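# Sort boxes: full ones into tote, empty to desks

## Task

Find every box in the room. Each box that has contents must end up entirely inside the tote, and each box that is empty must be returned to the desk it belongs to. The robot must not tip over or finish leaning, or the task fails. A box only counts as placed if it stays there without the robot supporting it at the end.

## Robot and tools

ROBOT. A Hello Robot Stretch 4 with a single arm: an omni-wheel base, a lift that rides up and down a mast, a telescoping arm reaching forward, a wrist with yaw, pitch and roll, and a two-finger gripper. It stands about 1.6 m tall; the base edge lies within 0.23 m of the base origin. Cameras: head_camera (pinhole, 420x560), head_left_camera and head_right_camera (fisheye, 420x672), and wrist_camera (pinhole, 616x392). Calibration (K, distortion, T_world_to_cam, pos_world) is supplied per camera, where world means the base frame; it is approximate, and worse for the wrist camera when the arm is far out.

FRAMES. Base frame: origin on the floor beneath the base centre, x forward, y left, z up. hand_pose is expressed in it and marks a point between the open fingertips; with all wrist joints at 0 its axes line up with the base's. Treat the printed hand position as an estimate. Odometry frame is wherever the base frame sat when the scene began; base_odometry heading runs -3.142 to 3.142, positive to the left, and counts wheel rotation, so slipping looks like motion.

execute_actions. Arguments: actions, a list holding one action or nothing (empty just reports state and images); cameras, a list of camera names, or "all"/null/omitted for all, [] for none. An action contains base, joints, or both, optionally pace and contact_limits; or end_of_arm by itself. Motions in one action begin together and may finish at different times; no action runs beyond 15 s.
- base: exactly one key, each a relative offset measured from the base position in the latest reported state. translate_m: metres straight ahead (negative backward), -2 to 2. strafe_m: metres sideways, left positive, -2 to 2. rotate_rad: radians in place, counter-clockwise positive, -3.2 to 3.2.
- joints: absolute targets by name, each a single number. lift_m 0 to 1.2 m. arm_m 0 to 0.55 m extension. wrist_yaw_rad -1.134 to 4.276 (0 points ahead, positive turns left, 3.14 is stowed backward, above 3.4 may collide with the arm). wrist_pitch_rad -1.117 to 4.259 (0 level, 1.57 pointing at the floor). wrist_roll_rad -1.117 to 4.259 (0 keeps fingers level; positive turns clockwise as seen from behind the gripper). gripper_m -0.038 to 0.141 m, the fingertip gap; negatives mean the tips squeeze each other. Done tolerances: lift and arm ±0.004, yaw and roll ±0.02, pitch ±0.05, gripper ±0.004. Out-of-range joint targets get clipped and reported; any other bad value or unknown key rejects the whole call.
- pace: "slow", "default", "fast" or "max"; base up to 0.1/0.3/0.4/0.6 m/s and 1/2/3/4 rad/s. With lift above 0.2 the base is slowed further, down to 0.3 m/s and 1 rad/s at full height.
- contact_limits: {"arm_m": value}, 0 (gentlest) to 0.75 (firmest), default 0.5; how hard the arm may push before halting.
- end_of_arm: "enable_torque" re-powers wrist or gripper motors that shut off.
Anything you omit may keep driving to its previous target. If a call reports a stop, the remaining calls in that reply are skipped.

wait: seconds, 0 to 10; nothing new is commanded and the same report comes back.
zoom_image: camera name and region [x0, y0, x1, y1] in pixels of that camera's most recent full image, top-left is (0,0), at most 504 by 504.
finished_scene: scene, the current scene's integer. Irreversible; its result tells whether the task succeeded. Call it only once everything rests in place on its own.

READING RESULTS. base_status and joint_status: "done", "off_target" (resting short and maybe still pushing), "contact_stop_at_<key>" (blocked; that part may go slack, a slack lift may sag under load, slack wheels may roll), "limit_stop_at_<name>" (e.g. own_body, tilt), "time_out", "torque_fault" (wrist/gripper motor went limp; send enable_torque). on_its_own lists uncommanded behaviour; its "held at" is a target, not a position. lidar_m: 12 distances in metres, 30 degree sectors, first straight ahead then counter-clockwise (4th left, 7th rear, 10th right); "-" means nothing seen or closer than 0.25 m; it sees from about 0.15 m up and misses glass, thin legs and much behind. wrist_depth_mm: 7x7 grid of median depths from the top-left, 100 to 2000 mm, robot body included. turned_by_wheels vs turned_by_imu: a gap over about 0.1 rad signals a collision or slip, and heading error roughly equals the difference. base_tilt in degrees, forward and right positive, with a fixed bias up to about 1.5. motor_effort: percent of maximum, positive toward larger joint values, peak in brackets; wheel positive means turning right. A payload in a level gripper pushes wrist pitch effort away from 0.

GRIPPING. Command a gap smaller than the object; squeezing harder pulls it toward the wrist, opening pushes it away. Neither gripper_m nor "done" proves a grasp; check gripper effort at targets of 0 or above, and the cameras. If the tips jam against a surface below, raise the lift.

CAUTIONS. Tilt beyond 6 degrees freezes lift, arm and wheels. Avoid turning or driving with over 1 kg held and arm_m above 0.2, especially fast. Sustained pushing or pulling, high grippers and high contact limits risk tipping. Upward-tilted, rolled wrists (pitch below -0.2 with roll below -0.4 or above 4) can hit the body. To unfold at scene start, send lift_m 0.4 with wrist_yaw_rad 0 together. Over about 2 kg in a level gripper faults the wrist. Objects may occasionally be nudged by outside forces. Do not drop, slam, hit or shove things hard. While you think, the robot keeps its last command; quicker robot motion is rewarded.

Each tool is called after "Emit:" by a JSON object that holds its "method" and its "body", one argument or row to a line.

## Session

Emit:
{"method": "execute_actions", "body": {
  "actions": []
}}

Scene clock: 0.00 s.
base_odometry: x=+0.000 y=+0.000 heading=+0.000 (m, m, rad; odometry frame)
turned_by_wheels: +0.000 (rad since the last result)
turned_by_imu: +0.000 (rad since the last result)
base_tilt: forward=+0.2 right=-0.7 (deg)
lidar_m: 0.97 0.87 0.89 0.72 0.65 0.68 0.84 0.80 0.80 0.99 2.07 1.51
base_status: not commanded
joint_positions: lift_m=+0.189 arm_m=+0.002 wrist_yaw_rad=+3.029 wrist_pitch_rad=+0.016 wrist_roll_rad=+0.017 gripper_m=+0.057
joint_status: not commanded
motor_effort: lift_m=+21 arm_m=-1 wrist_yaw_rad=+1 wrist_pitch_rad=-9 wrist_roll_rad=+1 gripper_m=-1 wheel_0=+0 wheel_1=+0 wheel_2=+0 (%)
hand_pose: x=-0.1034 y=+0.1193 z=+0.3627 quat_wxyz=(+0.056, -0.007, +0.009, +0.998) (m; base frame)
wrist_depth_mm: - 144 1060 1308 1618 707 647 / - 133 1042 1205 976 917 842 / - 138 218 1281 1464 1430 1229 / 128 145 1042 1281 1464 1430 1255 / 778 904 1025 1281 1499 1430 1229 / 798 904 203 1182 212 1205 1160 / 768 842 891 - 904 809 854
pictures: head_camera, head_left_camera, head_right_camera, wrist_camera
camera_calibration (this result's frames):
wrist_camera: T_world_to_cam=[[0.0646265, 0.997357, -0.0332133, -0.0890169], [0.047037, -0.0362904, -0.998234, 0.419326], [-0.9968, 0.0629501, -0.049258, 0.138186], [0, 0, 0, 1]] pos_world=[0.123773, 0.0953003, 0.422436]
Images, in order (width x height): head_camera 420x560, head_left_camera 420x672, head_right_camera 420x672, wrist_camera 616x392.

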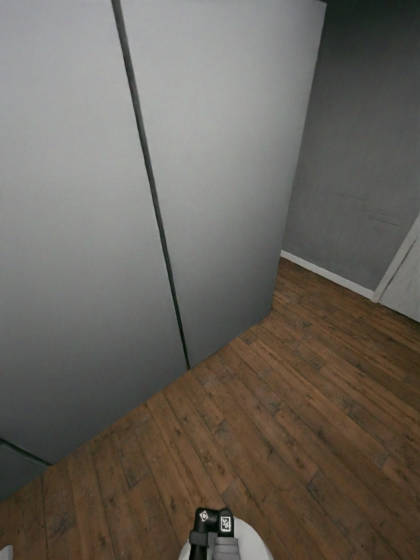

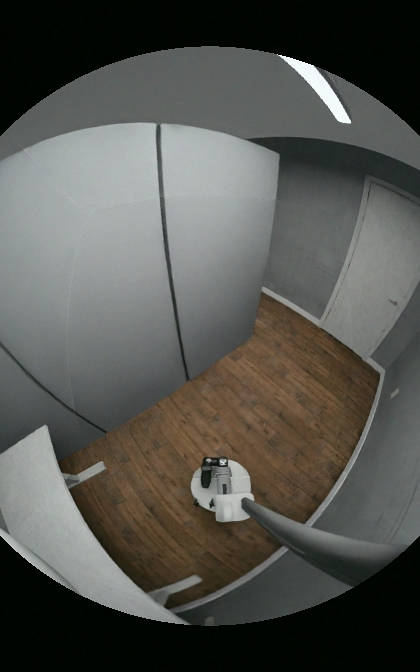

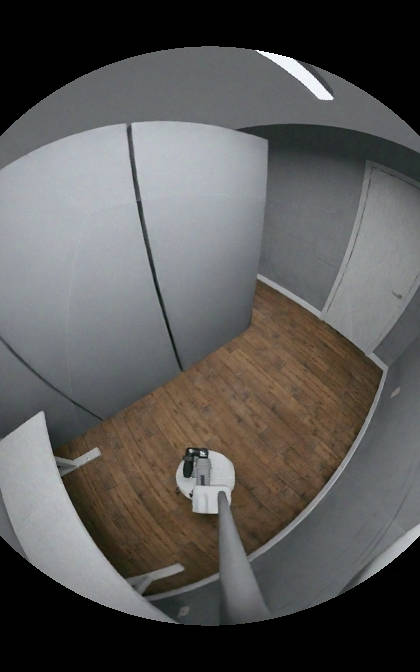

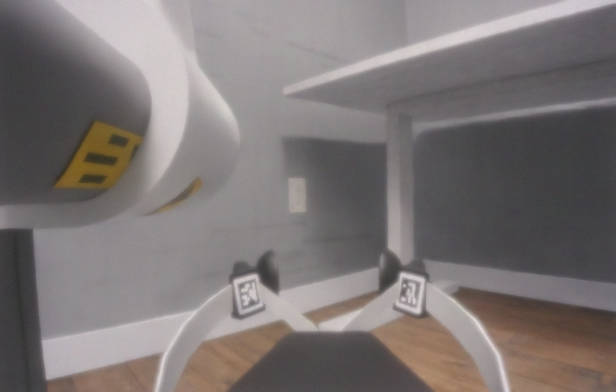

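Emit:
{"method": "execute_actions", "body": {
  "actions": [
    {"base":{"rotate_rad":1.3},"pace":"max"}
  ],
  "cameras": ["head_left_camera"]
}}

Emit:
{"method": "execute_actions", "body": {
  "actions": [
    {"base":{"rotate_rad":-2.26},"pace":"max"}
  ],
  "cameras": ["head_camera"]
}}

Scene clock: 12.90 s.
base_odometry: x=+0.000 y=+0.000 heading=+1.300 (m, m, rad; odometry frame)
turned_by_wheels: +1.300 (rad since the last result)
turned_by_imu: +1.281 (rad since the last result)
base_tilt: forward=+0.1 right=-0.7 (deg)
lidar_m: 0.88 0.69 0.66 0.70 0.80 0.78 0.85 1.31 2.23 1.15 0.89 0.87
base_status: done
joint_positions: lift_m=+0.189 arm_m=+0.002 wrist_yaw_rad=+3.029 wrist_pitch_rad=+0.016 wrist_roll_rad=+0.017 gripper_m=+0.057
joint_status: not commanded
motor_effort: lift_m=+21(21) arm_m=-2(1) wrist_yaw_rad=+2(1) wrist_pitch_rad=-8(8) wrist_roll_rad=+0(1) gripper_m=-1(2) wheel_0=-1(8) wheel_1=+0(9) wheel_2=+0(10) (%)
hand_pose: x=-0.1034 y=+0.1193 z=+0.3627 quat_wxyz=(+0.056, -0.007, +0.009, +0.998) (m; base frame)
wrist_depth_mm: - 144 1160 1025 878 768 691 / - 134 1118 1025 891 768 699 / - 138 220 1025 878 768 699 / 128 145 1138 1025 891 778 707 / 1808 1499 1205 1025 878 778 699 / 1308 1281 202 1008 211 768 707 / 904 866 878 - 831 741 715
pictures: head_left_camera
Images, in order (width x height): head_left_camera 420x672.

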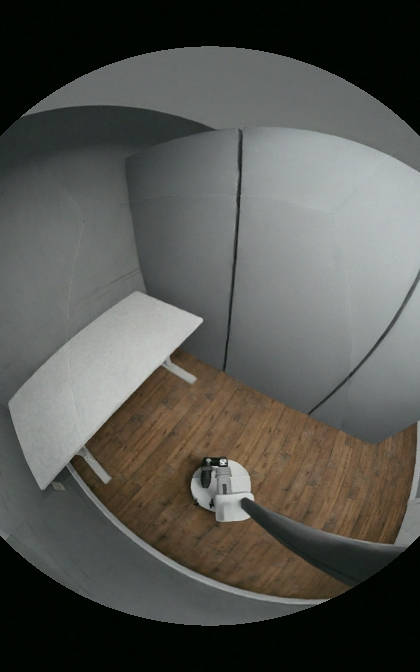

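Scene clock: 14.70 s.
base_odometry: x=+0.000 y=+0.000 heading=-0.960 (m, m, rad; odometry frame)
turned_by_wheels: -2.260 (rad since the last result)
turned_by_imu: -2.229 (rad since the last result)
base_tilt: forward=+0.2 right=-0.8 (deg)
lidar_m: 2.20 1.34 0.94 0.88 0.91 0.69 0.66 0.67 0.85 0.78 0.80 1.03
base_status: done
joint_positions: lift_m=+0.189 arm_m=+0.002 wrist_yaw_rad=+3.029 wrist_pitch_rad=+0.016 wrist_roll_rad=+0.017 gripper_m=+0.057
joint_status: not commanded
motor_effort: lift_m=+21(21) arm_m=-1(1) wrist_yaw_rad=+2(1) wrist_pitch_rad=-7(8) wrist_roll_rad=-2(1) gripper_m=-4(2) wheel_0=-1(10) wheel_1=-2(12) wheel_2=-2(9) (%)
hand_pose: x=-0.1034 y=+0.1193 z=+0.3627 quat_wxyz=(+0.056, -0.007, +0.009, +0.998) (m; base frame)
wrist_depth_mm: - 144 1537 1618 1618 1336 1008 / - 134 798 976 976 976 1008 / - 137 219 1576 1618 1281 1042 / 128 145 1576 1576 1618 1336 1025 / 1098 1576 1576 1618 1661 1308 1042 / 1078 1281 203 1205 212 1160 1008 / 904 866 878 - 917 820 854
pictures: head_camera
Images, in order (width x height): head_camera 420x560.

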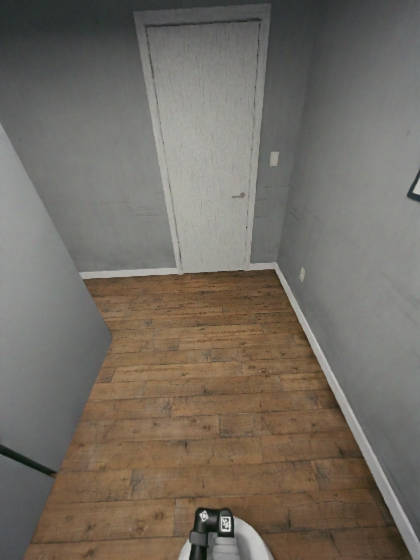

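Emit:
{"method": "execute_actions", "body": {
  "actions": [
    {"base":{"translate_m":1.6},"pace":"max"}
  ],
  "cameras": []
}}

Emit:
{"method": "execute_actions", "body": {
  "actions": [
    {"base":{"rotate_rad":1.59},"pace":"max"}
  ],
  "cameras": ["head_camera"]
}}

Scene clock: 21.93 s.
base_odometry: x=+0.917 y=-1.311 heading=-0.961 (m, m, rad; odometry frame)
turned_by_wheels: +0.000 (rad since the last result)
turned_by_imu: +0.001 (rad since the last result)
base_tilt: forward=+0.4 right=-0.7 (deg)
lidar_m: 0.64 0.65 0.92 1.26 1.02 1.34 3.06 1.07 0.76 0.70 0.74 0.65
base_status: done
joint_positions: lift_m=+0.189 arm_m=+0.002 wrist_yaw_rad=+3.029 wrist_pitch_rad=+0.016 wrist_roll_rad=+0.017 gripper_m=+0.057
joint_status: not commanded
motor_effort: lift_m=+21(21) arm_m=-1(1) wrist_yaw_rad=+1(1) wrist_pitch_rad=-8(6) wrist_roll_rad=-1(1) gripper_m=-2(1) wheel_0=+0(8) wheel_1=+0(8) wheel_2=+0(13) (%)
hand_pose: x=-0.1034 y=+0.1193 z=+0.3627 quat_wxyz=(+0.056, -0.007, +0.009, +0.998) (m; base frame)
wrist_depth_mm: - 143 - - - 1499 1098 / - 134 - - - 1537 1118 / - 138 219 - - 1537 1160 / 128 145 - - - 1576 1138 / 1336 1921 - - - 1537 1138 / 1205 1308 203 1182 211 1205 1078 / 917 878 891 - 904 809 831
pictures: none
No camera images: the call's "cameras" was empty. Leave "cameras" out to get every camera's image.

Scene clock: 23.50 s.
base_odometry: x=+0.917 y=-1.311 heading=+0.630 (m, m, rad; odometry frame)
turned_by_wheels: +1.590 (rad since the last result)
turned_by_imu: +1.568 (rad since the last result)
base_tilt: forward=+0.2 right=-0.6 (deg)
lidar_m: 1.18 1.02 1.34 2.23 1.05 0.75 0.71 0.74 0.64 0.61 0.68 0.92
base_status: done
joint_positions: lift_m=+0.189 arm_m=+0.002 wrist_yaw_rad=+3.029 wrist_pitch_rad=+0.016 wrist_roll_rad=+0.017 gripper_m=+0.057
joint_status: not commanded
motor_effort: lift_m=+21(21) arm_m=-1(2) wrist_yaw_rad=+2(1) wrist_pitch_rad=-8(8) wrist_roll_rad=+1(1) gripper_m=-1(2) wheel_0=+1(8) wheel_1=+1(10) wheel_2=+1(13) (%)
hand_pose: x=-0.1034 y=+0.1193 z=+0.3627 quat_wxyz=(+0.056, -0.007, +0.009, +0.998) (m; base frame)
wrist_depth_mm: - 144 854 854 854 891 917 / - 133 854 854 878 891 904 / - 138 220 854 878 904 917 / 128 145 842 866 878 891 917 / 809 831 842 854 866 904 931 / 809 831 202 866 212 891 904 / 798 820 842 - 878 809 842
pictures: head_camera
Images, in order (width x height): head_camera 420x560.

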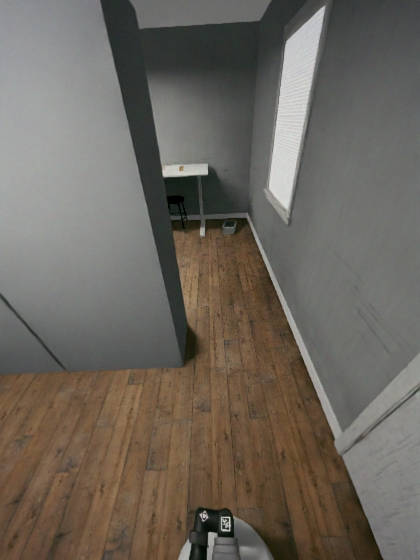

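Emit:
{"method": "execute_actions", "body": {
  "actions": [
    {"base":{"strafe_m":-0.12},"pace":"max"}
  ],
  "cameras": []
}}

Emit:
{"method": "execute_actions", "body": {
  "actions": [
    {"base":{"rotate_rad":0.04},"joints":{"lift_m":0.2},"pace":"max"}
  ],
  "cameras": []
}}

Emit:
{"method": "execute_actions", "body": {
  "actions": [
    {"base":{"translate_m":2.0},"pace":"max"}
  ],
  "cameras": []
}}

Emit:
{"method": "execute_actions", "body": {
  "actions": [
    {"base":{"translate_m":0.4},"joints":{"lift_m":0.4},"pace":"max"}
  ],
  "cameras": ["head_left_camera"]
}}

Emit:
{"method": "execute_actions", "body": {
  "actions": [
    {"base":{"strafe_m":0.9},"joints":{"wrist_yaw_rad":0,"lift_m":1.05,"gripper_m":0.12,"wrist_pitch_rad":1.57},"pace":"max"}
  ],
  "cameras": ["head_camera","head_left_camera"]
}}

Scene clock: 31.20 s.
base_odometry: x=+0.988 y=-1.408 heading=+0.630 (m, m, rad; odometry frame)
turned_by_wheels: +0.000 (rad since the last result)
turned_by_imu: -0.001 (rad since the last result)
base_tilt: forward=+0.2 right=-0.8 (deg)
lidar_m: 1.92 1.04 1.36 2.36 1.03 0.75 0.70 0.73 0.51 0.53 0.54 0.76
base_status: done
joint_positions: lift_m=+0.189 arm_m=+0.002 wrist_yaw_rad=+3.029 wrist_pitch_rad=+0.016 wrist_roll_rad=+0.017 gripper_m=+0.057
joint_status: not commanded
motor_effort: lift_m=+21(21) arm_m=-1(1) wrist_yaw_rad=+1(2) wrist_pitch_rad=-8(7) wrist_roll_rad=-2(3) gripper_m=-2(3) wheel_0=-2(11) wheel_1=+1(14) wheel_2=+0(2) (%)
hand_pose: x=-0.1034 y=+0.1193 z=+0.3627 quat_wxyz=(+0.056, -0.007, +0.009, +0.998) (m; base frame)
wrist_depth_mm: - 143 820 866 866 891 904 / - 134 842 854 866 904 917 / - 138 219 854 866 891 904 / 128 145 842 854 878 904 904 / 809 820 854 866 866 891 917 / 809 831 203 866 212 891 917 / 798 798 831 - 866 820 842
pictures: none
No camera images: the call's "cameras" was empty. Leave "cameras" out to get every camera's image.

Scene clock: 31.73 s.
base_odometry: x=+0.988 y=-1.408 heading=+0.670 (m, m, rad; odometry frame)
turned_by_wheels: +0.040 (rad since the last result)
turned_by_imu: +0.040 (rad since the last result)
base_tilt: forward=+0.2 right=-0.7 (deg)
lidar_m: 1.48 1.06 1.41 2.35 1.01 0.74 0.70 0.73 0.51 0.52 0.56 0.77
base_status: done
joint_positions: lift_m=+0.200 arm_m=+0.002 wrist_yaw_rad=+3.029 wrist_pitch_rad=+0.016 wrist_roll_rad=+0.017 gripper_m=+0.057
joint_status: all done
motor_effort: lift_m=+23(25) arm_m=-1(1) wrist_yaw_rad=+1(1) wrist_pitch_rad=-7(9) wrist_roll_rad=+0(3) gripper_m=-5(4) wheel_0=+0(5) wheel_1=+1(9) wheel_2=+1(8) (%)
hand_pose: x=-0.1034 y=+0.1193 z=+0.3735 quat_wxyz=(+0.056, -0.007, +0.009, +0.998) (m; base frame)
wrist_depth_mm: - 144 831 854 854 854 866 / - 134 831 854 854 866 866 / - 138 219 842 854 866 878 / 128 145 831 842 866 878 878 / 820 820 831 842 866 891 878 / 820 842 202 854 212 878 878 / 820 820 842 - 854 842 866
pictures: none
No camera images: the call's "cameras" was empty. Leave "cameras" out to get every camera's image.

Scene clock: 36.63 s.
base_odometry: x=+2.556 y=-0.166 heading=+0.670 (m, m, rad; odometry frame)
turned_by_wheels: +0.000 (rad since the last result)
turned_by_imu: +0.002 (rad since the last result)
base_tilt: forward=+0.2 right=-0.7 (deg)
lidar_m: 1.24 1.30 1.79 2.04 0.72 0.62 2.24 0.82 0.57 0.51 0.53 0.76
base_status: done
joint_positions: lift_m=+0.200 arm_m=+0.002 wrist_yaw_rad=+3.029 wrist_pitch_rad=+0.016 wrist_roll_rad=+0.017 gripper_m=+0.057
joint_status: not commanded
motor_effort: lift_m=+22(23) arm_m=-1(1) wrist_yaw_rad=+2(1) wrist_pitch_rad=-7(8) wrist_roll_rad=-1(2) gripper_m=-3(3) wheel_0=+0(8) wheel_1=+0(8) wheel_2=-1(14) (%)
hand_pose: x=-0.1034 y=+0.1193 z=+0.3736 quat_wxyz=(+0.056, -0.007, +0.009, +0.998) (m; base frame)
wrist_depth_mm: - 144 - - 991 1098 1138 / - 134 - - 1008 1118 1118 / - 138 219 - 1025 683 1098 / 128 145 - - 1042 1118 1138 / 1008 1537 - - 931 1138 1138 / 976 1255 202 1229 212 866 1025 / 904 891 891 - 831 676 732
pictures: none
No camera images: the call's "cameras" was empty. Leave "cameras" out to get every camera's image.

Scene clock: 38.77 s.
base_odometry: x=+2.869 y=+0.082 heading=+0.669 (m, m, rad; odometry frame)
turned_by_wheels: +0.000 (rad since the last result)
turned_by_imu: +0.000 (rad since the last result)
base_tilt: forward=+0.3 right=-0.8 (deg)
lidar_m: 0.84 0.87 1.24 2.37 1.29 0.99 2.23 0.81 0.54 0.52 0.54 0.78
base_status: done
joint_positions: lift_m=+0.400 arm_m=+0.002 wrist_yaw_rad=+3.029 wrist_pitch_rad=+0.016 wrist_roll_rad=+0.017 gripper_m=+0.057
joint_status: all done
motor_effort: lift_m=+22(26) arm_m=-1(1) wrist_yaw_rad=+1(2) wrist_pitch_rad=-8(7) wrist_roll_rad=-1(0) gripper_m=-1(3) wheel_0=-1(7) wheel_1=-1(5) wheel_2=+0(13) (%)
hand_pose: x=-0.1034 y=+0.1193 z=+0.5736 quat_wxyz=(+0.056, -0.007, +0.009, +0.998) (m; base frame)
wrist_depth_mm: - 143 - - 1464 1537 1464 / - 134 - - 1308 1308 1281 / - 138 219 - 1537 1537 1499 / 128 145 - - 1336 1499 1499 / 976 1499 - - 1397 1537 1499 / 976 1464 202 1863 211 1537 1430 / 976 1255 1308 - 1138 1078 1118
pictures: head_left_camera
Images, in order (width x height): head_left_camera 420x672.

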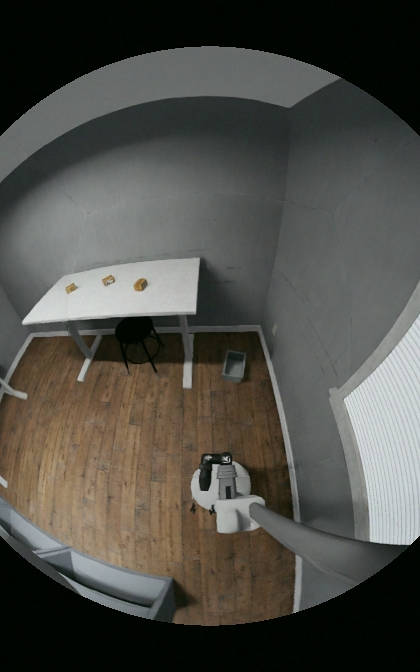

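Scene clock: 41.83 s.
base_odometry: x=+2.311 y=+0.788 heading=+0.670 (m, m, rad; odometry frame)
turned_by_wheels: +0.000 (rad since the last result)
turned_by_imu: -0.001 (rad since the last result)
base_tilt: forward=+0.2 right=-0.7 (deg)
lidar_m: 0.84 0.87 1.56 1.47 1.30 0.94 0.90 0.91 1.48 1.41 1.35 0.87
base_status: done
joint_positions: lift_m=+1.050 arm_m=+0.002 wrist_yaw_rad=+0.001 wrist_pitch_rad=+1.570 wrist_roll_rad=+0.017 gripper_m=+0.120
joint_status: all done
motor_effort: lift_m=+22(26) arm_m=-1(1) wrist_yaw_rad=-1(8) wrist_pitch_rad=+0(6) wrist_roll_rad=+0(1) gripper_m=-1(2) wheel_0=+1(14) wheel_1=-1(16) wheel_2=+0(1) (%)
hand_pose: x=+0.1736 y=-0.0874 z=+0.9396 quat_wxyz=(+0.707, +0.006, +0.707, -0.006) (m; base frame)
wrist_depth_mm: 1229 1205 1182 1160 1138 1118 1098 / 1205 1182 1182 1160 1160 1138 1098 / 1205 1182 1160 1160 1138 1118 1118 / 1205 1205 1182 1160 1160 1138 1118 / 1205 1182 976 946 1160 1160 1138 / 1205 1205 211 946 1138 1118 1118 / 1205 1229 1182 - 1160 1118 1118
pictures: head_camera, head_left_camera
Images, in order (width x height): head_camera 420x560, head_left_camera 420x672.

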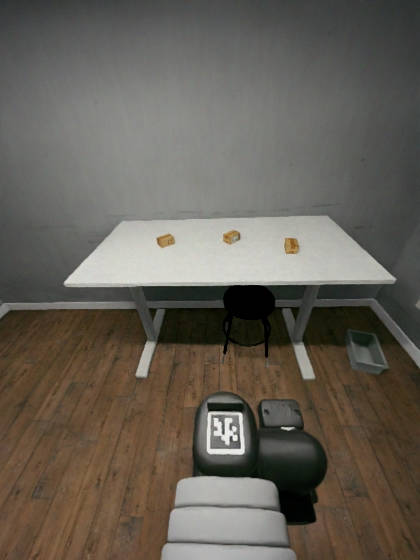

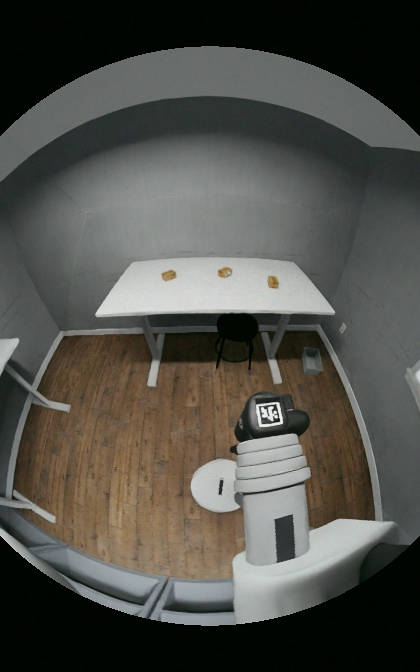

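Emit:
{"method": "execute_actions", "body": {
  "actions": [
    {"base":{"strafe_m":-0.28},"joints":{"lift_m":1.2,"wrist_roll_rad":1.57},"pace":"fast"}
  ],
  "cameras": []
}}

Emit:
{"method": "execute_actions", "body": {
  "actions": [
    {"base":{"translate_m":0.45},"joints":{"arm_m":0.4},"pace":"fast"}
  ],
  "cameras": ["head_camera","wrist_camera"]
}}

Scene clock: 56.77 s.
base_odometry: x=+2.485 y=+0.568 heading=+0.670 (m, m, rad; odometry frame)
turned_by_wheels: +0.000 (rad since the last result)
turned_by_imu: -0.001 (rad since the last result)
base_tilt: forward=+0.2 right=-0.8 (deg)
lidar_m: 0.84 0.88 1.24 1.74 1.30 0.94 0.90 1.68 1.21 1.12 1.18 0.86
base_status: done
joint_positions: lift_m=+1.198 arm_m=+0.002 wrist_yaw_rad=+0.000 wrist_pitch_rad=+1.570 wrist_roll_rad=+1.570 gripper_m=+0.120
joint_status: all done
joint sent to its limit — the command would take lift_m past its upper limit, so that joint was sent only as far as its limit.
motor_effort: lift_m=+23(24) arm_m=-1(1) wrist_yaw_rad=+1(1) wrist_pitch_rad=-1(4) wrist_roll_rad=+0(5) gripper_m=+3(0) wheel_0=-1(10) wheel_1=+0(11) wheel_2=+0(1) (%)
hand_pose: x=+0.1736 y=-0.0874 z=+1.0882 quat_wxyz=(+0.501, +0.500, +0.500, -0.499) (m; base frame)
wrist_depth_mm: 1366 1336 1308 1308 1281 1281 1229 / 1366 1366 1336 1308 1281 1255 1255 / 1366 1336 1336 1281 1281 1255 1255 / 1336 1366 1336 1308 1098 1255 1255 / 1397 1397 1281 1308 1078 1281 1281 / 1336 1366 211 1336 1078 1281 1255 / 1397 1366 1366 - 1308 1281 1281
pictures: none
No camera images: the call's "cameras" was empty. Leave "cameras" out to get every camera's image.

Scene clock: 59.73 s.
base_odometry: x=+2.837 y=+0.847 heading=+0.670 (m, m, rad; odometry frame)
turned_by_wheels: +0.000 (rad since the last result)
turned_by_imu: +0.000 (rad since the last result)
base_tilt: forward=+0.2 right=-0.9 (deg)
lidar_m: 0.38 0.42 0.59 1.75 1.83 1.41 1.35 1.69 1.18 1.14 0.57 0.40
base_status: done
joint_positions: lift_m=+1.198 arm_m=+0.399 wrist_yaw_rad=+0.000 wrist_pitch_rad=+1.570 wrist_roll_rad=+1.570 gripper_m=+0.120
joint_status: all done
motor_effort: lift_m=+23(23) arm_m=+5(9) wrist_yaw_rad=+0(2) wrist_pitch_rad=-2(2) wrist_roll_rad=+0(1) gripper_m=+3(1) wheel_0=+0(5) wheel_1=+1(3) wheel_2=+1(8) (%)
hand_pose: x=+0.5704 y=-0.0874 z=+1.0882 quat_wxyz=(+0.501, +0.500, +0.500, -0.499) (m; base frame)
wrist_depth_mm: 375 373 364 359 357 353 1229 / 379 373 368 364 357 353 1229 / 377 377 366 362 357 355 1255 / 382 375 329 364 357 357 1060 / 379 377 320 364 359 357 1060 / 382 379 212 366 359 355 1255 / 384 377 373 - 359 359 1255
pictures: head_camera, wrist_camera
camera_calibration (this result's frames):
wrist_camera: T_world_to_cam=[[-0.998664, 0.0144886, -0.0496023, 0.636132], [0.0127492, 0.999299, 0.0352053, 0.0898132], [0.0500776, 0.0345259, -0.998148, 1.29154], [0, 0, 0, 1]] pos_world=[0.569459, -0.143558, 1.31754]
Images, in order (width x height): head_camera 420x560, wrist_camera 616x392.

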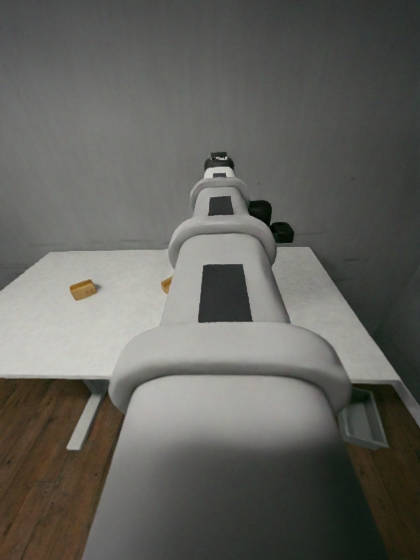

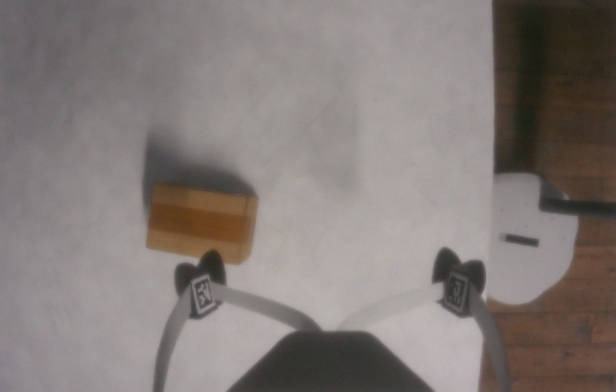

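Emit:
{"method": "execute_actions", "body": {
  "actions": [
    {"base":{"strafe_m":-0.021},"joints":{"arm_m":0.507,"wrist_roll_rad":0.12}}
  ],
  "cameras": ["wrist_camera"]
}}

Scene clock: 66.53 s.
base_odometry: x=+2.850 y=+0.831 heading=+0.670 (m, m, rad; odometry frame)
turned_by_wheels: +0.000 (rad since the last result)
turned_by_imu: -0.001 (rad since the last result)
base_tilt: forward=+0.3 right=-0.6 (deg)
lidar_m: 0.37 0.42 0.59 1.77 1.83 1.41 1.36 1.65 1.16 1.11 0.57 0.41
base_status: done
joint_positions: lift_m=+1.198 arm_m=+0.506 wrist_yaw_rad=+0.000 wrist_pitch_rad=+1.570 wrist_roll_rad=+0.120 gripper_m=+0.120
joint_status: all done
motor_effort: lift_m=+23(24) arm_m=+5(9) wrist_yaw_rad=+1(0) wrist_pitch_rad=-1(0) wrist_roll_rad=-3(6) gripper_m=+0(0) wheel_0=+0(8) wheel_1=+0(7) wheel_2=+1(1) (%)
hand_pose: x=+0.6772 y=-0.0874 z=+1.0882 quat_wxyz=(+0.706, +0.043, +0.706, -0.043) (m; base frame)
wrist_depth_mm: 377 373 366 362 357 353 349 / 373 370 368 364 357 353 349 / 377 373 368 364 359 355 349 / 377 373 366 362 357 353 351 / 379 373 368 315 357 355 353 / 382 373 212 364 359 355 353 / 379 377 370 - 359 357 351
pictures: wrist_camera
camera_calibration (this result's frames):
wrist_camera: T_world_to_cam=[[-0.135558, -0.989572, -0.0486928, 0.0695548], [-0.990388, 0.133979, 0.0343666, 0.693057], [-0.0274844, 0.0528835, -0.998222, 1.3404], [0, 0, 0, 1]] pos_world=[0.732664, -0.0949107, 1.31759]
Images, in order (width x height): wrist_camera 616x392.

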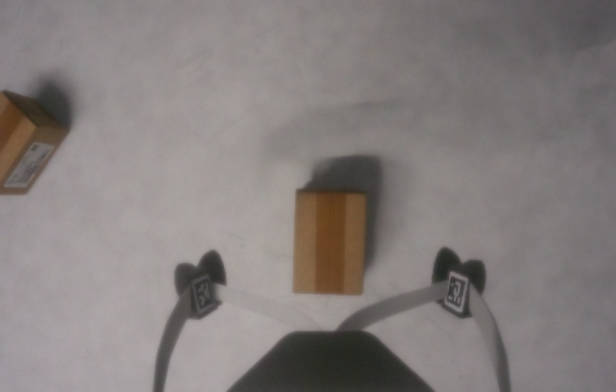

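Emit:
{"method": "execute_actions", "body": {
  "actions": [
    {"joints":{"lift_m":1.088}}
  ],
  "cameras": ["wrist_camera"]
}}

Emit:
{"method": "execute_actions", "body": {
  "actions": [
    {"joints":{"gripper_m":0.01}}
  ],
  "cameras": ["wrist_camera"]
}}

Emit:
{"method": "execute_actions", "body": {
  "actions": [
    {"joints":{"lift_m":1.19}}
  ],
  "cameras": []
}}

Emit:
{"method": "execute_actions", "body": {
  "actions": [
    {"joints":{"wrist_pitch_rad":0.3,"arm_m":0.4}}
  ],
  "cameras": ["wrist_camera"]
}}

Scene clock: 71.70 s.
base_odometry: x=+2.850 y=+0.831 heading=+0.670 (m, m, rad; odometry frame)
turned_by_wheels: +0.000 (rad since the last result)
turned_by_imu: -0.001 (rad since the last result)
base_tilt: forward=+0.4 right=-0.6 (deg)
lidar_m: 0.38 0.42 0.58 1.78 1.85 1.40 1.35 1.64 1.16 1.10 0.56 0.41
base_status: not commanded
joint_positions: lift_m=+1.088 arm_m=+0.506 wrist_yaw_rad=+0.000 wrist_pitch_rad=+1.570 wrist_roll_rad=+0.120 gripper_m=+0.120
joint_status: all done
motor_effort: lift_m=+17(22) arm_m=+5(5) wrist_yaw_rad=+1(1) wrist_pitch_rad=-2(0) wrist_roll_rad=-1(2) gripper_m=+1(0) wheel_0=+0(0) wheel_1=+0(0) wheel_2=+0(0) (%)
hand_pose: x=+0.6772 y=-0.0874 z=+0.9780 quat_wxyz=(+0.706, +0.043, +0.706, -0.043) (m; base frame)
wrist_depth_mm: 260 259 255 252 249 246 - / 263 260 256 253 250 246 244 / 263 260 256 253 251 247 244 / 264 262 256 205 250 248 244 / 263 262 257 204 249 247 246 / 264 260 211 204 203 248 246 / 265 260 258 - 250 248 -
pictures: wrist_camera
camera_calibration (this result's frames):
wrist_camera: T_world_to_cam=[[-0.135554, -0.989573, -0.0486928, 0.0641881], [-0.990389, 0.133975, 0.0343666, 0.696847], [-0.0274846, 0.0528834, -0.998222, 1.23043], [0, 0, 0, 1]] pos_world=[0.732669, -0.0949105, 1.20742]
Images, in order (width x height): wrist_camera 616x392.

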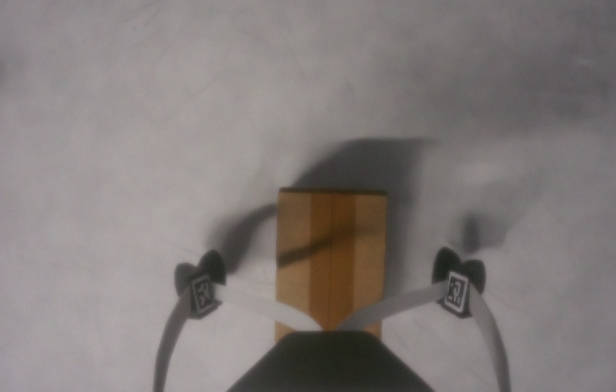

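Scene clock: 73.67 s.
base_odometry: x=+2.850 y=+0.831 heading=+0.670 (m, m, rad; odometry frame)
turned_by_wheels: +0.000 (rad since the last result)
turned_by_imu: +0.000 (rad since the last result)
base_tilt: forward=+0.3 right=-0.7 (deg)
lidar_m: 0.38 0.41 0.58 1.78 1.86 1.40 1.33 1.65 1.17 1.11 0.56 0.41
base_status: not commanded
joint_positions: lift_m=+1.088 arm_m=+0.506 wrist_yaw_rad=+0.000 wrist_pitch_rad=+1.570 wrist_roll_rad=+0.120 gripper_m=+0.010
joint_status: all done
motor_effort: lift_m=+18(18) arm_m=+5(5) wrist_yaw_rad=+0(1) wrist_pitch_rad=-2(3) wrist_roll_rad=+0(2) gripper_m=-20(17) wheel_0=+0(0) wheel_1=+0(0) wheel_2=+1(1) (%)
hand_pose: x=+0.6772 y=-0.0874 z=+0.9779 quat_wxyz=(+0.706, +0.043, +0.706, -0.043) (m; base frame)
wrist_depth_mm: 262 259 255 250 250 245 - / 262 259 256 252 250 247 244 / 262 259 255 254 250 246 243 / 262 259 256 190 249 248 244 / 263 260 257 189 191 248 245 / 263 262 188 189 187 176 246 / 263 262 258 - 251 248 -
pictures: wrist_camera
camera_calibration (this result's frames):
wrist_camera: T_world_to_cam=[[-0.135557, -0.989573, -0.0486816, 0.064173], [-0.990386, 0.133974, 0.0344487, 0.696745], [-0.0275674, 0.0528833, -0.99822, 1.23042], [0, 0, 0, 1]] pos_world=[0.732666, -0.0949104, 1.20736]
Images, in order (width x height): wrist_camera 616x392.

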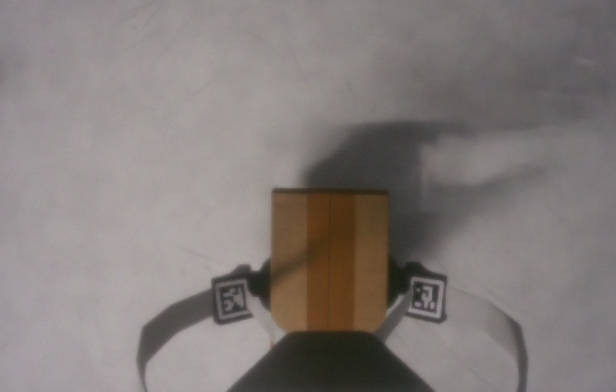

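Scene clock: 75.13 s.
base_odometry: x=+2.850 y=+0.831 heading=+0.670 (m, m, rad; odometry frame)
turned_by_wheels: +0.000 (rad since the last result)
turned_by_imu: +0.000 (rad since the last result)
base_tilt: forward=+0.2 right=-0.7 (deg)
lidar_m: 0.39 0.42 0.58 1.76 1.83 1.39 1.35 1.65 1.16 1.11 0.56 0.42
base_status: not commanded
joint_positions: lift_m=+1.190 arm_m=+0.506 wrist_yaw_rad=+0.000 wrist_pitch_rad=+1.570 wrist_roll_rad=+0.120 gripper_m=+0.010
joint_status: all done
motor_effort: lift_m=+25(25) arm_m=+5(5) wrist_yaw_rad=+0(1) wrist_pitch_rad=-2(0) wrist_roll_rad=-2(0) gripper_m=-19(22) wheel_0=+0(0) wheel_1=+0(0) wheel_2=+1(0) (%)
hand_pose: x=+0.6772 y=-0.0874 z=+1.0794 quat_wxyz=(+0.706, +0.043, +0.706, -0.043) (m; base frame)
wrist_depth_mm: 364 362 355 353 347 343 340 / 366 362 359 353 347 345 338 / 366 362 359 355 351 347 340 / 370 366 359 190 351 343 343 / 370 364 359 189 191 345 345 / 368 366 189 189 187 176 345 / 373 366 359 - 353 347 343
pictures: none
No camera images: the call's "cameras" was empty. Leave "cameras" out to get every camera's image.

Scene clock: 76.47 s.
base_odometry: x=+2.850 y=+0.831 heading=+0.670 (m, m, rad; odometry frame)
turned_by_wheels: +0.000 (rad since the last result)
turned_by_imu: +0.000 (rad since the last result)
base_tilt: forward=+0.3 right=-0.8 (deg)
lidar_m: 0.38 0.41 0.57 1.77 1.84 1.42 1.35 1.66 1.17 1.11 0.57 0.41
base_status: not commanded
joint_positions: lift_m=+1.190 arm_m=+0.401 wrist_yaw_rad=+0.000 wrist_pitch_rad=+0.305 wrist_roll_rad=+0.120 gripper_m=+0.010
joint_status: all done
motor_effort: lift_m=+25(25) arm_m=-5(4) wrist_yaw_rad=+0(1) wrist_pitch_rad=-14(18) wrist_roll_rad=-1(3) gripper_m=-20(21) wheel_0=+0(0) wheel_1=+0(0) wheel_2=+1(0) (%)
hand_pose: x=+0.8470 y=-0.0874 z=+1.2812 quat_wxyz=(+0.987, +0.059, +0.152, -0.009) (m; base frame)
wrist_depth_mm: 521 525 517 512 512 504 500 / 544 544 539 539 530 530 521 / 574 569 569 559 564 539 549 / 603 597 591 189 580 580 580 / 640 634 621 189 191 609 603 / 676 661 187 190 187 176 627 / 707 640 654 - 580 539 539
pictures: wrist_camera
camera_calibration (this result's frames):
wrist_camera: T_world_to_cam=[[0.00560366, -0.989571, -0.143937, 0.104435], [-0.331217, 0.133977, -0.933994, 1.53689], [0.943538, 0.0529082, -0.327012, -0.14465], [0, 0, 0, 1]] pos_world=[0.644943, -0.0949092, 1.40318]
Images, in order (width x height): wrist_camera 616x392.

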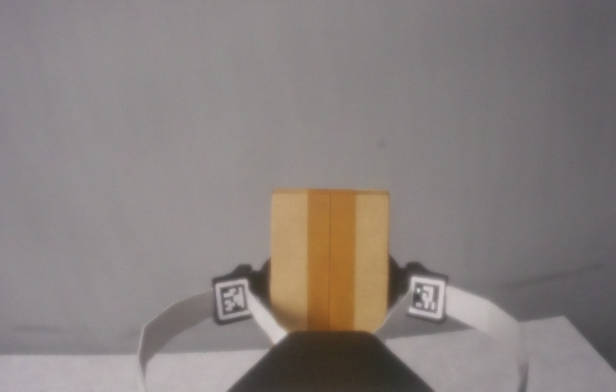

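Emit:
{"method": "execute_actions", "body": {
  "actions": [],
  "cameras": []
}}

Emit:
{"method": "execute_actions", "body": {
  "actions": [],
  "cameras": []
}}

Scene clock: 78.43 s.
base_odometry: x=+2.850 y=+0.831 heading=+0.670 (m, m, rad; odometry frame)
turned_by_wheels: +0.000 (rad since the last result)
turned_by_imu: +0.000 (rad since the last result)
base_tilt: forward=+0.3 right=-0.8 (deg)
lidar_m: 0.39 0.42 0.58 1.77 1.85 1.41 1.33 1.66 1.17 1.11 0.57 0.42
base_status: not commanded
joint_positions: lift_m=+1.190 arm_m=+0.401 wrist_yaw_rad=+0.000 wrist_pitch_rad=+0.305 wrist_roll_rad=+0.120 gripper_m=+0.010
joint_status: all done
motor_effort: lift_m=+25(25) arm_m=-5(4) wrist_yaw_rad=+1(1) wrist_pitch_rad=-16(18) wrist_roll_rad=-2(3) gripper_m=-19(21) wheel_0=+0(0) wheel_1=+0(0) wheel_2=+1(0) (%)
hand_pose: x=+0.8470 y=-0.0874 z=+1.2812 quat_wxyz=(+0.987, +0.059, +0.152, -0.009) (m; base frame)
wrist_depth_mm: 521 517 517 517 508 512 504 / 549 539 544 539 535 525 525 / 574 574 569 564 554 554 549 / 609 603 603 190 580 580 574 / 634 627 627 190 191 609 615 / 676 676 187 189 188 177 627 / 707 647 654 - 574 535 535
pictures: none
No camera images: the call's "cameras" was empty. Leave "cameras" out to get every camera's image.

Scene clock: 78.43 s.
base_odometry: x=+2.850 y=+0.831 heading=+0.670 (m, m, rad; odometry frame)
turned_by_wheels: +0.000 (rad since the last result)
turned_by_imu: +0.000 (rad since the last result)
base_tilt: forward=+0.3 right=-0.8 (deg)
lidar_m: 0.39 0.42 0.58 1.77 1.85 1.41 1.33 1.66 1.17 1.11 0.57 0.42
base_status: not commanded
joint_positions: lift_m=+1.190 arm_m=+0.401 wrist_yaw_rad=+0.000 wrist_pitch_rad=+0.305 wrist_roll_rad=+0.120 gripper_m=+0.010
joint_status: all done
motor_effort: lift_m=+25(25) arm_m=-5(4) wrist_yaw_rad=+1(1) wrist_pitch_rad=-16(18) wrist_roll_rad=-2(3) gripper_m=-19(21) wheel_0=+0(0) wheel_1=+0(0) wheel_2=+1(0) (%)
hand_pose: x=+0.8470 y=-0.0874 z=+1.2812 quat_wxyz=(+0.987, +0.059, +0.152, -0.009) (m; base frame)
wrist_depth_mm: 521 517 517 517 508 512 504 / 549 539 544 539 535 525 525 / 574 574 569 564 554 554 549 / 609 603 603 190 580 580 574 / 634 627 627 190 191 609 615 / 676 676 187 189 188 177 627 / 707 647 654 - 574 535 535
pictures: none
No camera images: the call's "cameras" was empty. Leave "cameras" out to get every camera's image.

Emit:
{"method": "execute_actions", "body": {
  "actions": [
    {"base":{"translate_m":-0.2},"joints":{"arm_m":0.05},"pace":"fast"}
  ],
  "cameras": []
}}

Emit:
{"method": "execute_actions", "body": {
  "actions": [
    {"base":{"strafe_m":-0.66},"joints":{"wrist_pitch_rad":1.57,"wrist_roll_rad":1.57},"pace":"fast"}
  ],
  "cameras": []
}}

Emit:
{"method": "execute_actions", "body": {
  "actions": [
    {"joints":{"lift_m":0.75,"arm_m":0.3},"pace":"fast"}
  ],
  "cameras": ["head_camera","wrist_camera"]
}}

Scene clock: 86.83 s.
base_odometry: x=+2.694 y=+0.707 heading=+0.669 (m, m, rad; odometry frame)
turned_by_wheels: +0.000 (rad since the last result)
turned_by_imu: -0.001 (rad since the last result)
base_tilt: forward=+0.4 right=-0.7 (deg)
lidar_m: 0.57 0.62 0.84 1.76 1.68 1.20 1.15 1.66 1.15 1.10 0.99 0.62
base_status: done
joint_positions: lift_m=+1.190 arm_m=+0.051 wrist_yaw_rad=+0.000 wrist_pitch_rad=+0.305 wrist_roll_rad=+0.120 gripper_m=+0.010
joint_status: all done
motor_effort: lift_m=+24(25) arm_m=-5(8) wrist_yaw_rad=+2(3) wrist_pitch_rad=-16(16) wrist_roll_rad=+0(2) gripper_m=-19(22) wheel_0=+0(6) wheel_1=-1(6) wheel_2=-2(8) (%)
hand_pose: x=+0.4969 y=-0.0875 z=+1.2813 quat_wxyz=(+0.987, +0.059, +0.152, -0.009) (m; base frame)
wrist_depth_mm: 1042 1042 1025 1025 1025 991 1008 / 1078 1060 1060 1078 1060 1042 1025 / 1138 1138 1118 1098 1118 1098 1078 / 1205 1160 1160 190 1160 1138 1138 / 1255 1138 1078 189 190 931 1182 / 820 842 188 189 187 176 1255 / 691 647 654 - 580 544 539
pictures: none
No camera images: the call's "cameras" was empty. Leave "cameras" out to get every camera's image.

Scene clock: 90.33 s.
base_odometry: x=+3.103 y=+0.189 heading=+0.670 (m, m, rad; odometry frame)
turned_by_wheels: +0.000 (rad since the last result)
turned_by_imu: -0.001 (rad since the last result)
base_tilt: forward=+0.2 right=-0.7 (deg)
lidar_m: 0.71 0.61 0.87 2.43 1.68 1.24 3.41 0.68 0.49 0.46 0.48 0.73
base_status: done
joint_positions: lift_m=+1.190 arm_m=+0.051 wrist_yaw_rad=+0.000 wrist_pitch_rad=+1.570 wrist_roll_rad=+1.570 gripper_m=+0.010
joint_status: all done
motor_effort: lift_m=+24(25) arm_m=-5(5) wrist_yaw_rad=+2(0) wrist_pitch_rad=-1(10) wrist_roll_rad=+2(4) gripper_m=-19(19) wheel_0=+1(8) wheel_1=+1(11) wheel_2=-1(1) (%)
hand_pose: x=+0.2220 y=-0.0874 z=+1.0794 quat_wxyz=(+0.500, +0.500, +0.500, -0.500) (m; base frame)
wrist_depth_mm: 904 904 904 891 878 866 842 / 1281 1281 1308 1308 1255 1229 1138 / 1366 1336 1308 1281 1281 1281 1229 / 1366 1336 1308 190 1078 1229 1255 / 1397 1336 1336 189 191 1255 1229 / 1336 1308 189 189 189 176 1255 / 960 1336 1336 - 1281 1255 1229
pictures: none
No camera images: the call's "cameras" was empty. Leave "cameras" out to get every camera's image.

Scene clock: 92.53 s.
base_odometry: x=+3.103 y=+0.189 heading=+0.670 (m, m, rad; odometry frame)
turned_by_wheels: +0.000 (rad since the last result)
turned_by_imu: +0.000 (rad since the last result)
base_tilt: forward=+0.2 right=-0.8 (deg)
lidar_m: 0.70 0.61 0.86 2.42 1.69 1.24 2.04 0.67 0.48 0.45 0.49 0.74
base_status: not commanded
joint_positions: lift_m=+0.750 arm_m=+0.299 wrist_yaw_rad=+0.000 wrist_pitch_rad=+1.570 wrist_roll_rad=+1.570 gripper_m=+0.010
joint_status: all done
motor_effort: lift_m=+19(22) arm_m=+5(10) wrist_yaw_rad=+0(2) wrist_pitch_rad=-1(3) wrist_roll_rad=-1(1) gripper_m=-21(21) wheel_0=+1(1) wheel_1=+1(1) wheel_2=-1(1) (%)
hand_pose: x=+0.4704 y=-0.0874 z=+0.6399 quat_wxyz=(+0.501, +0.500, +0.500, -0.499) (m; base frame)
wrist_depth_mm: 866 878 854 831 831 831 820 / 891 891 878 854 854 831 820 / 904 866 878 866 854 831 831 / 917 891 891 190 854 732 634 / 917 904 878 190 191 640 634 / 917 904 187 189 188 176 634 / 878 854 866 - 866 854 627
pictures: head_camera, wrist_camera
camera_calibration (this result's frames):
wrist_camera: T_world_to_cam=[[-0.998661, 0.0144163, -0.049682, 0.514058], [0.0126741, 0.9993, 0.0352063, 0.106906], [0.0501547, 0.0345295, -0.998144, 0.849026], [0, 0, 0, 1]] pos_world=[0.469432, -0.143558, 0.869226]
Images, in order (width x height): head_camera 420x560, wrist_camera 616x392.

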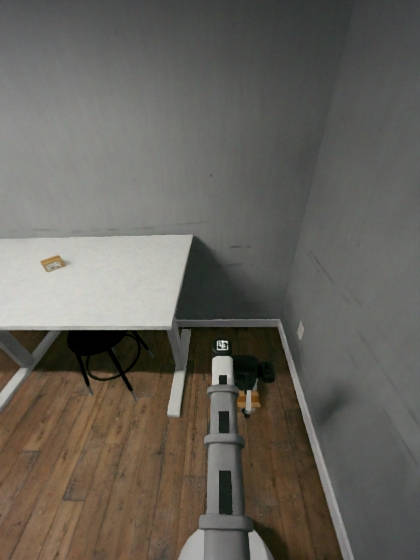

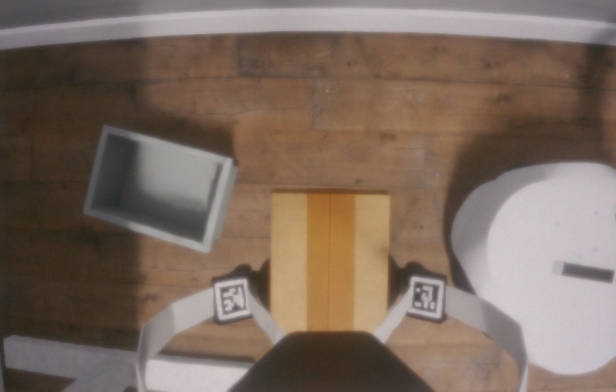

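Emit:
{"method": "execute_actions", "body": {
  "actions": [
    {"base":{"strafe_m":-0.06},"joints":{"wrist_roll_rad":0.28,"arm_m":0.45,"lift_m":0.55},"pace":"fast"}
  ],
  "cameras": []
}}

Emit:
{"method": "execute_actions", "body": {
  "actions": [
    {"base":{"translate_m":0.25},"joints":{"lift_m":0.4},"pace":"fast"}
  ],
  "cameras": ["wrist_camera"]
}}

Scene clock: 100.73 s.
base_odometry: x=+3.140 y=+0.142 heading=+0.670 (m, m, rad; odometry frame)
turned_by_wheels: +0.000 (rad since the last result)
turned_by_imu: -0.001 (rad since the last result)
base_tilt: forward=+0.4 right=-0.8 (deg)
lidar_m: 0.68 0.64 0.85 2.48 1.68 1.25 1.76 0.56 0.42 0.39 0.43 0.65
base_status: done
joint_positions: lift_m=+0.550 arm_m=+0.449 wrist_yaw_rad=+0.000 wrist_pitch_rad=+1.570 wrist_roll_rad=+0.280 gripper_m=+0.010
joint_status: all done
motor_effort: lift_m=+19(19) arm_m=+5(5) wrist_yaw_rad=+1(2) wrist_pitch_rad=-2(2) wrist_roll_rad=-1(5) gripper_m=-20(19) wheel_0=+0(9) wheel_1=+2(11) wheel_2=+0(1) (%)
hand_pose: x=+0.6202 y=-0.0874 z=+0.4399 quat_wxyz=(+0.700, +0.099, +0.700, -0.099) (m; base frame)
wrist_depth_mm: 683 683 676 640 654 640 496 / 661 676 668 668 647 647 512 / 654 691 668 661 654 647 544 / 647 683 661 190 654 647 564 / 654 691 676 189 191 647 609 / 691 691 188 189 187 176 640 / 699 683 676 - 654 654 640
pictures: none
No camera images: the call's "cameras" was empty. Leave "cameras" out to get every camera's image.

Scene clock: 102.67 s.
base_odometry: x=+3.336 y=+0.297 heading=+0.670 (m, m, rad; odometry frame)
turned_by_wheels: +0.000 (rad since the last result)
turned_by_imu: +0.000 (rad since the last result)
base_tilt: forward=+0.3 right=-0.7 (deg)
lidar_m: 0.43 0.41 0.50 1.43 1.97 1.48 1.75 0.56 0.44 0.42 0.46 0.45
base_status: done
joint_positions: lift_m=+0.400 arm_m=+0.449 wrist_yaw_rad=+0.000 wrist_pitch_rad=+1.570 wrist_roll_rad=+0.280 gripper_m=+0.010
joint_status: all done
motor_effort: lift_m=+19(19) arm_m=+5(5) wrist_yaw_rad=+0(1) wrist_pitch_rad=+0(3) wrist_roll_rad=+0(1) gripper_m=-19(21) wheel_0=-1(6) wheel_1=+0(5) wheel_2=+0(11) (%)
hand_pose: x=+0.6203 y=-0.0874 z=+0.2899 quat_wxyz=(+0.700, +0.099, +0.700, -0.099) (m; base frame)
wrist_depth_mm: 530 525 525 512 504 500 477 / 530 530 512 517 508 500 496 / 535 525 521 512 462 500 492 / 535 530 517 189 389 504 496 / 539 530 525 189 191 500 496 / 535 525 188 190 187 176 504 / 517 530 525 - 484 504 496
pictures: wrist_camera
camera_calibration (this result's frames):
wrist_camera: T_world_to_cam=[[-0.291356, -0.955369, -0.0488108, 0.122632], [-0.956431, 0.289921, 0.034434, 0.65667], [-0.0187459, 0.0567168, -0.998214, 0.536863], [0, 0, 0, 1]] pos_world=[0.673853, -0.103672, 0.519279]
Images, in order (width x height): wrist_camera 616x392.

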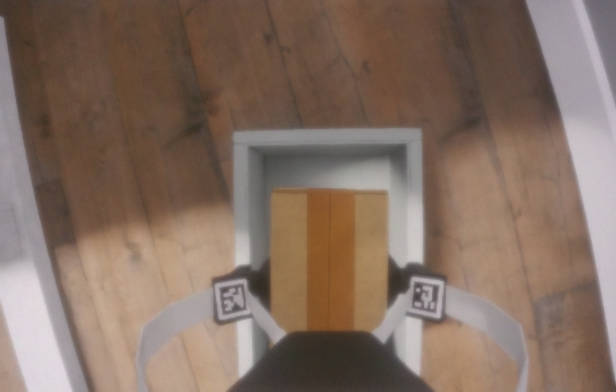

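Emit:
{"method": "execute_actions", "body": {
  "actions": [
    {"base":{"strafe_m":-0.005},"joints":{"arm_m":0.466,"lift_m":0.23}}
  ],
  "cameras": ["wrist_camera"]
}}

Scene clock: 107.57 s.
base_odometry: x=+3.339 y=+0.293 heading=+0.670 (m, m, rad; odometry frame)
turned_by_wheels: +0.000 (rad since the last result)
turned_by_imu: -0.001 (rad since the last result)
base_tilt: forward=+0.3 right=-0.7 (deg)
lidar_m: 0.43 0.44 0.50 1.42 1.98 1.50 1.74 0.59 0.41 0.42 0.45 0.44
base_status: done
joint_positions: lift_m=+0.230 arm_m=+0.465 wrist_yaw_rad=+0.000 wrist_pitch_rad=+1.570 wrist_roll_rad=+0.280 gripper_m=+0.010
joint_status: all done
motor_effort: lift_m=+18(19) arm_m=+5(2) wrist_yaw_rad=+0(0) wrist_pitch_rad=-1(1) wrist_roll_rad=-2(1) gripper_m=-19(22) wheel_0=+0(6) wheel_1=+3(8) wheel_2=+0(0) (%)
hand_pose: x=+0.6362 y=-0.0874 z=+0.1199 quat_wxyz=(+0.700, +0.099, +0.700, -0.099) (m; base frame)
wrist_depth_mm: 357 353 347 343 338 334 332 / 359 351 345 345 340 336 330 / 357 353 229 238 241 240 330 / 357 353 297 189 329 257 332 / 359 355 263 189 190 256 332 / 359 357 187 190 187 176 332 / 359 355 281 - 320 224 332
pictures: wrist_camera
camera_calibration (this result's frames):
wrist_camera: T_world_to_cam=[[-0.291341, -0.955376, -0.04876, 0.118952], [-0.956432, 0.289897, 0.0346008, 0.677702], [-0.0189214, 0.0567163, -0.998211, 0.367633], [0, 0, 0, 1]] pos_world=[0.689787, -0.103671, 0.349326]
Images, in order (width x height): wrist_camera 616x392.

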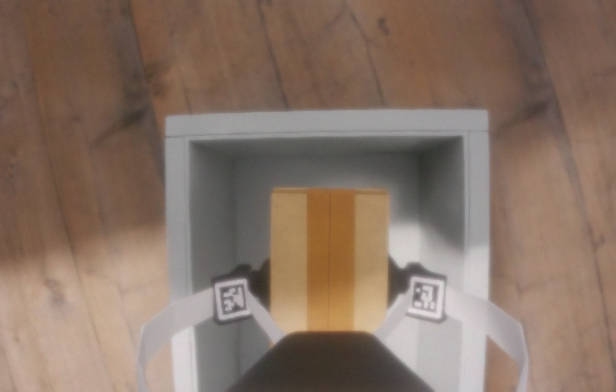

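Emit:
{"method": "execute_actions", "body": {
  "actions": [
    {"joints":{"lift_m":0.16},"pace":"slow"}
  ],
  "cameras": ["wrist_camera"]
}}

Scene clock: 114.00 s.
base_odometry: x=+3.339 y=+0.293 heading=+0.670 (m, m, rad; odometry frame)
turned_by_wheels: +0.000 (rad since the last result)
turned_by_imu: -0.001 (rad since the last result)
base_tilt: forward=+0.4 right=-0.6 (deg)
lidar_m: 0.44 0.43 0.51 1.42 1.99 1.48 1.76 0.59 0.41 0.42 0.46 0.43
base_status: not commanded
joint_positions: lift_m=+0.160 arm_m=+0.465 wrist_yaw_rad=+0.000 wrist_pitch_rad=+1.570 wrist_roll_rad=+0.280 gripper_m=+0.010
joint_status: all done
motor_effort: lift_m=+18(19) arm_m=+5(5) wrist_yaw_rad=+1(0) wrist_pitch_rad=-2(3) wrist_roll_rad=+0(2) gripper_m=-20(18) wheel_0=+0(0) wheel_1=+2(3) wheel_2=+0(0) (%)
hand_pose: x=+0.6362 y=-0.0874 z=+0.0499 quat_wxyz=(+0.700, +0.099, +0.700, -0.099) (m; base frame)
wrist_depth_mm: 285 281 278 273 270 265 - / 285 279 157 156 153 151 263 / 287 160 229 240 241 175 150 / 285 171 274 189 268 191 150 / 286 170 264 189 191 191 150 / 287 160 187 189 187 161 208 / 289 161 276 - 270 187 -
pictures: wrist_camera
camera_calibration (this result's frames):
wrist_camera: T_world_to_cam=[[-0.291341, -0.955376, -0.04876, 0.115539], [-0.956432, 0.289897, 0.0346007, 0.680126], [-0.0189213, 0.0567163, -0.998211, 0.297766], [0, 0, 0, 1]] pos_world=[0.68979, -0.103671, 0.279334]
Images, in order (width x height): wrist_camera 616x392.

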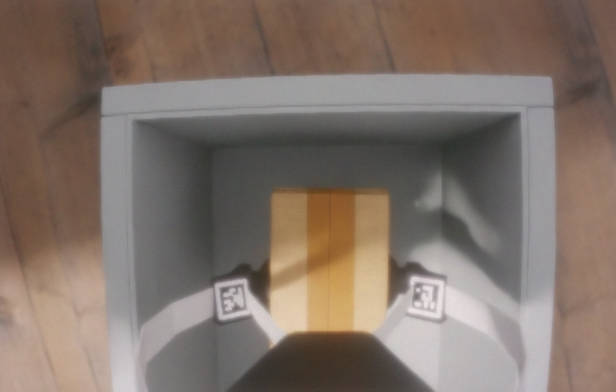

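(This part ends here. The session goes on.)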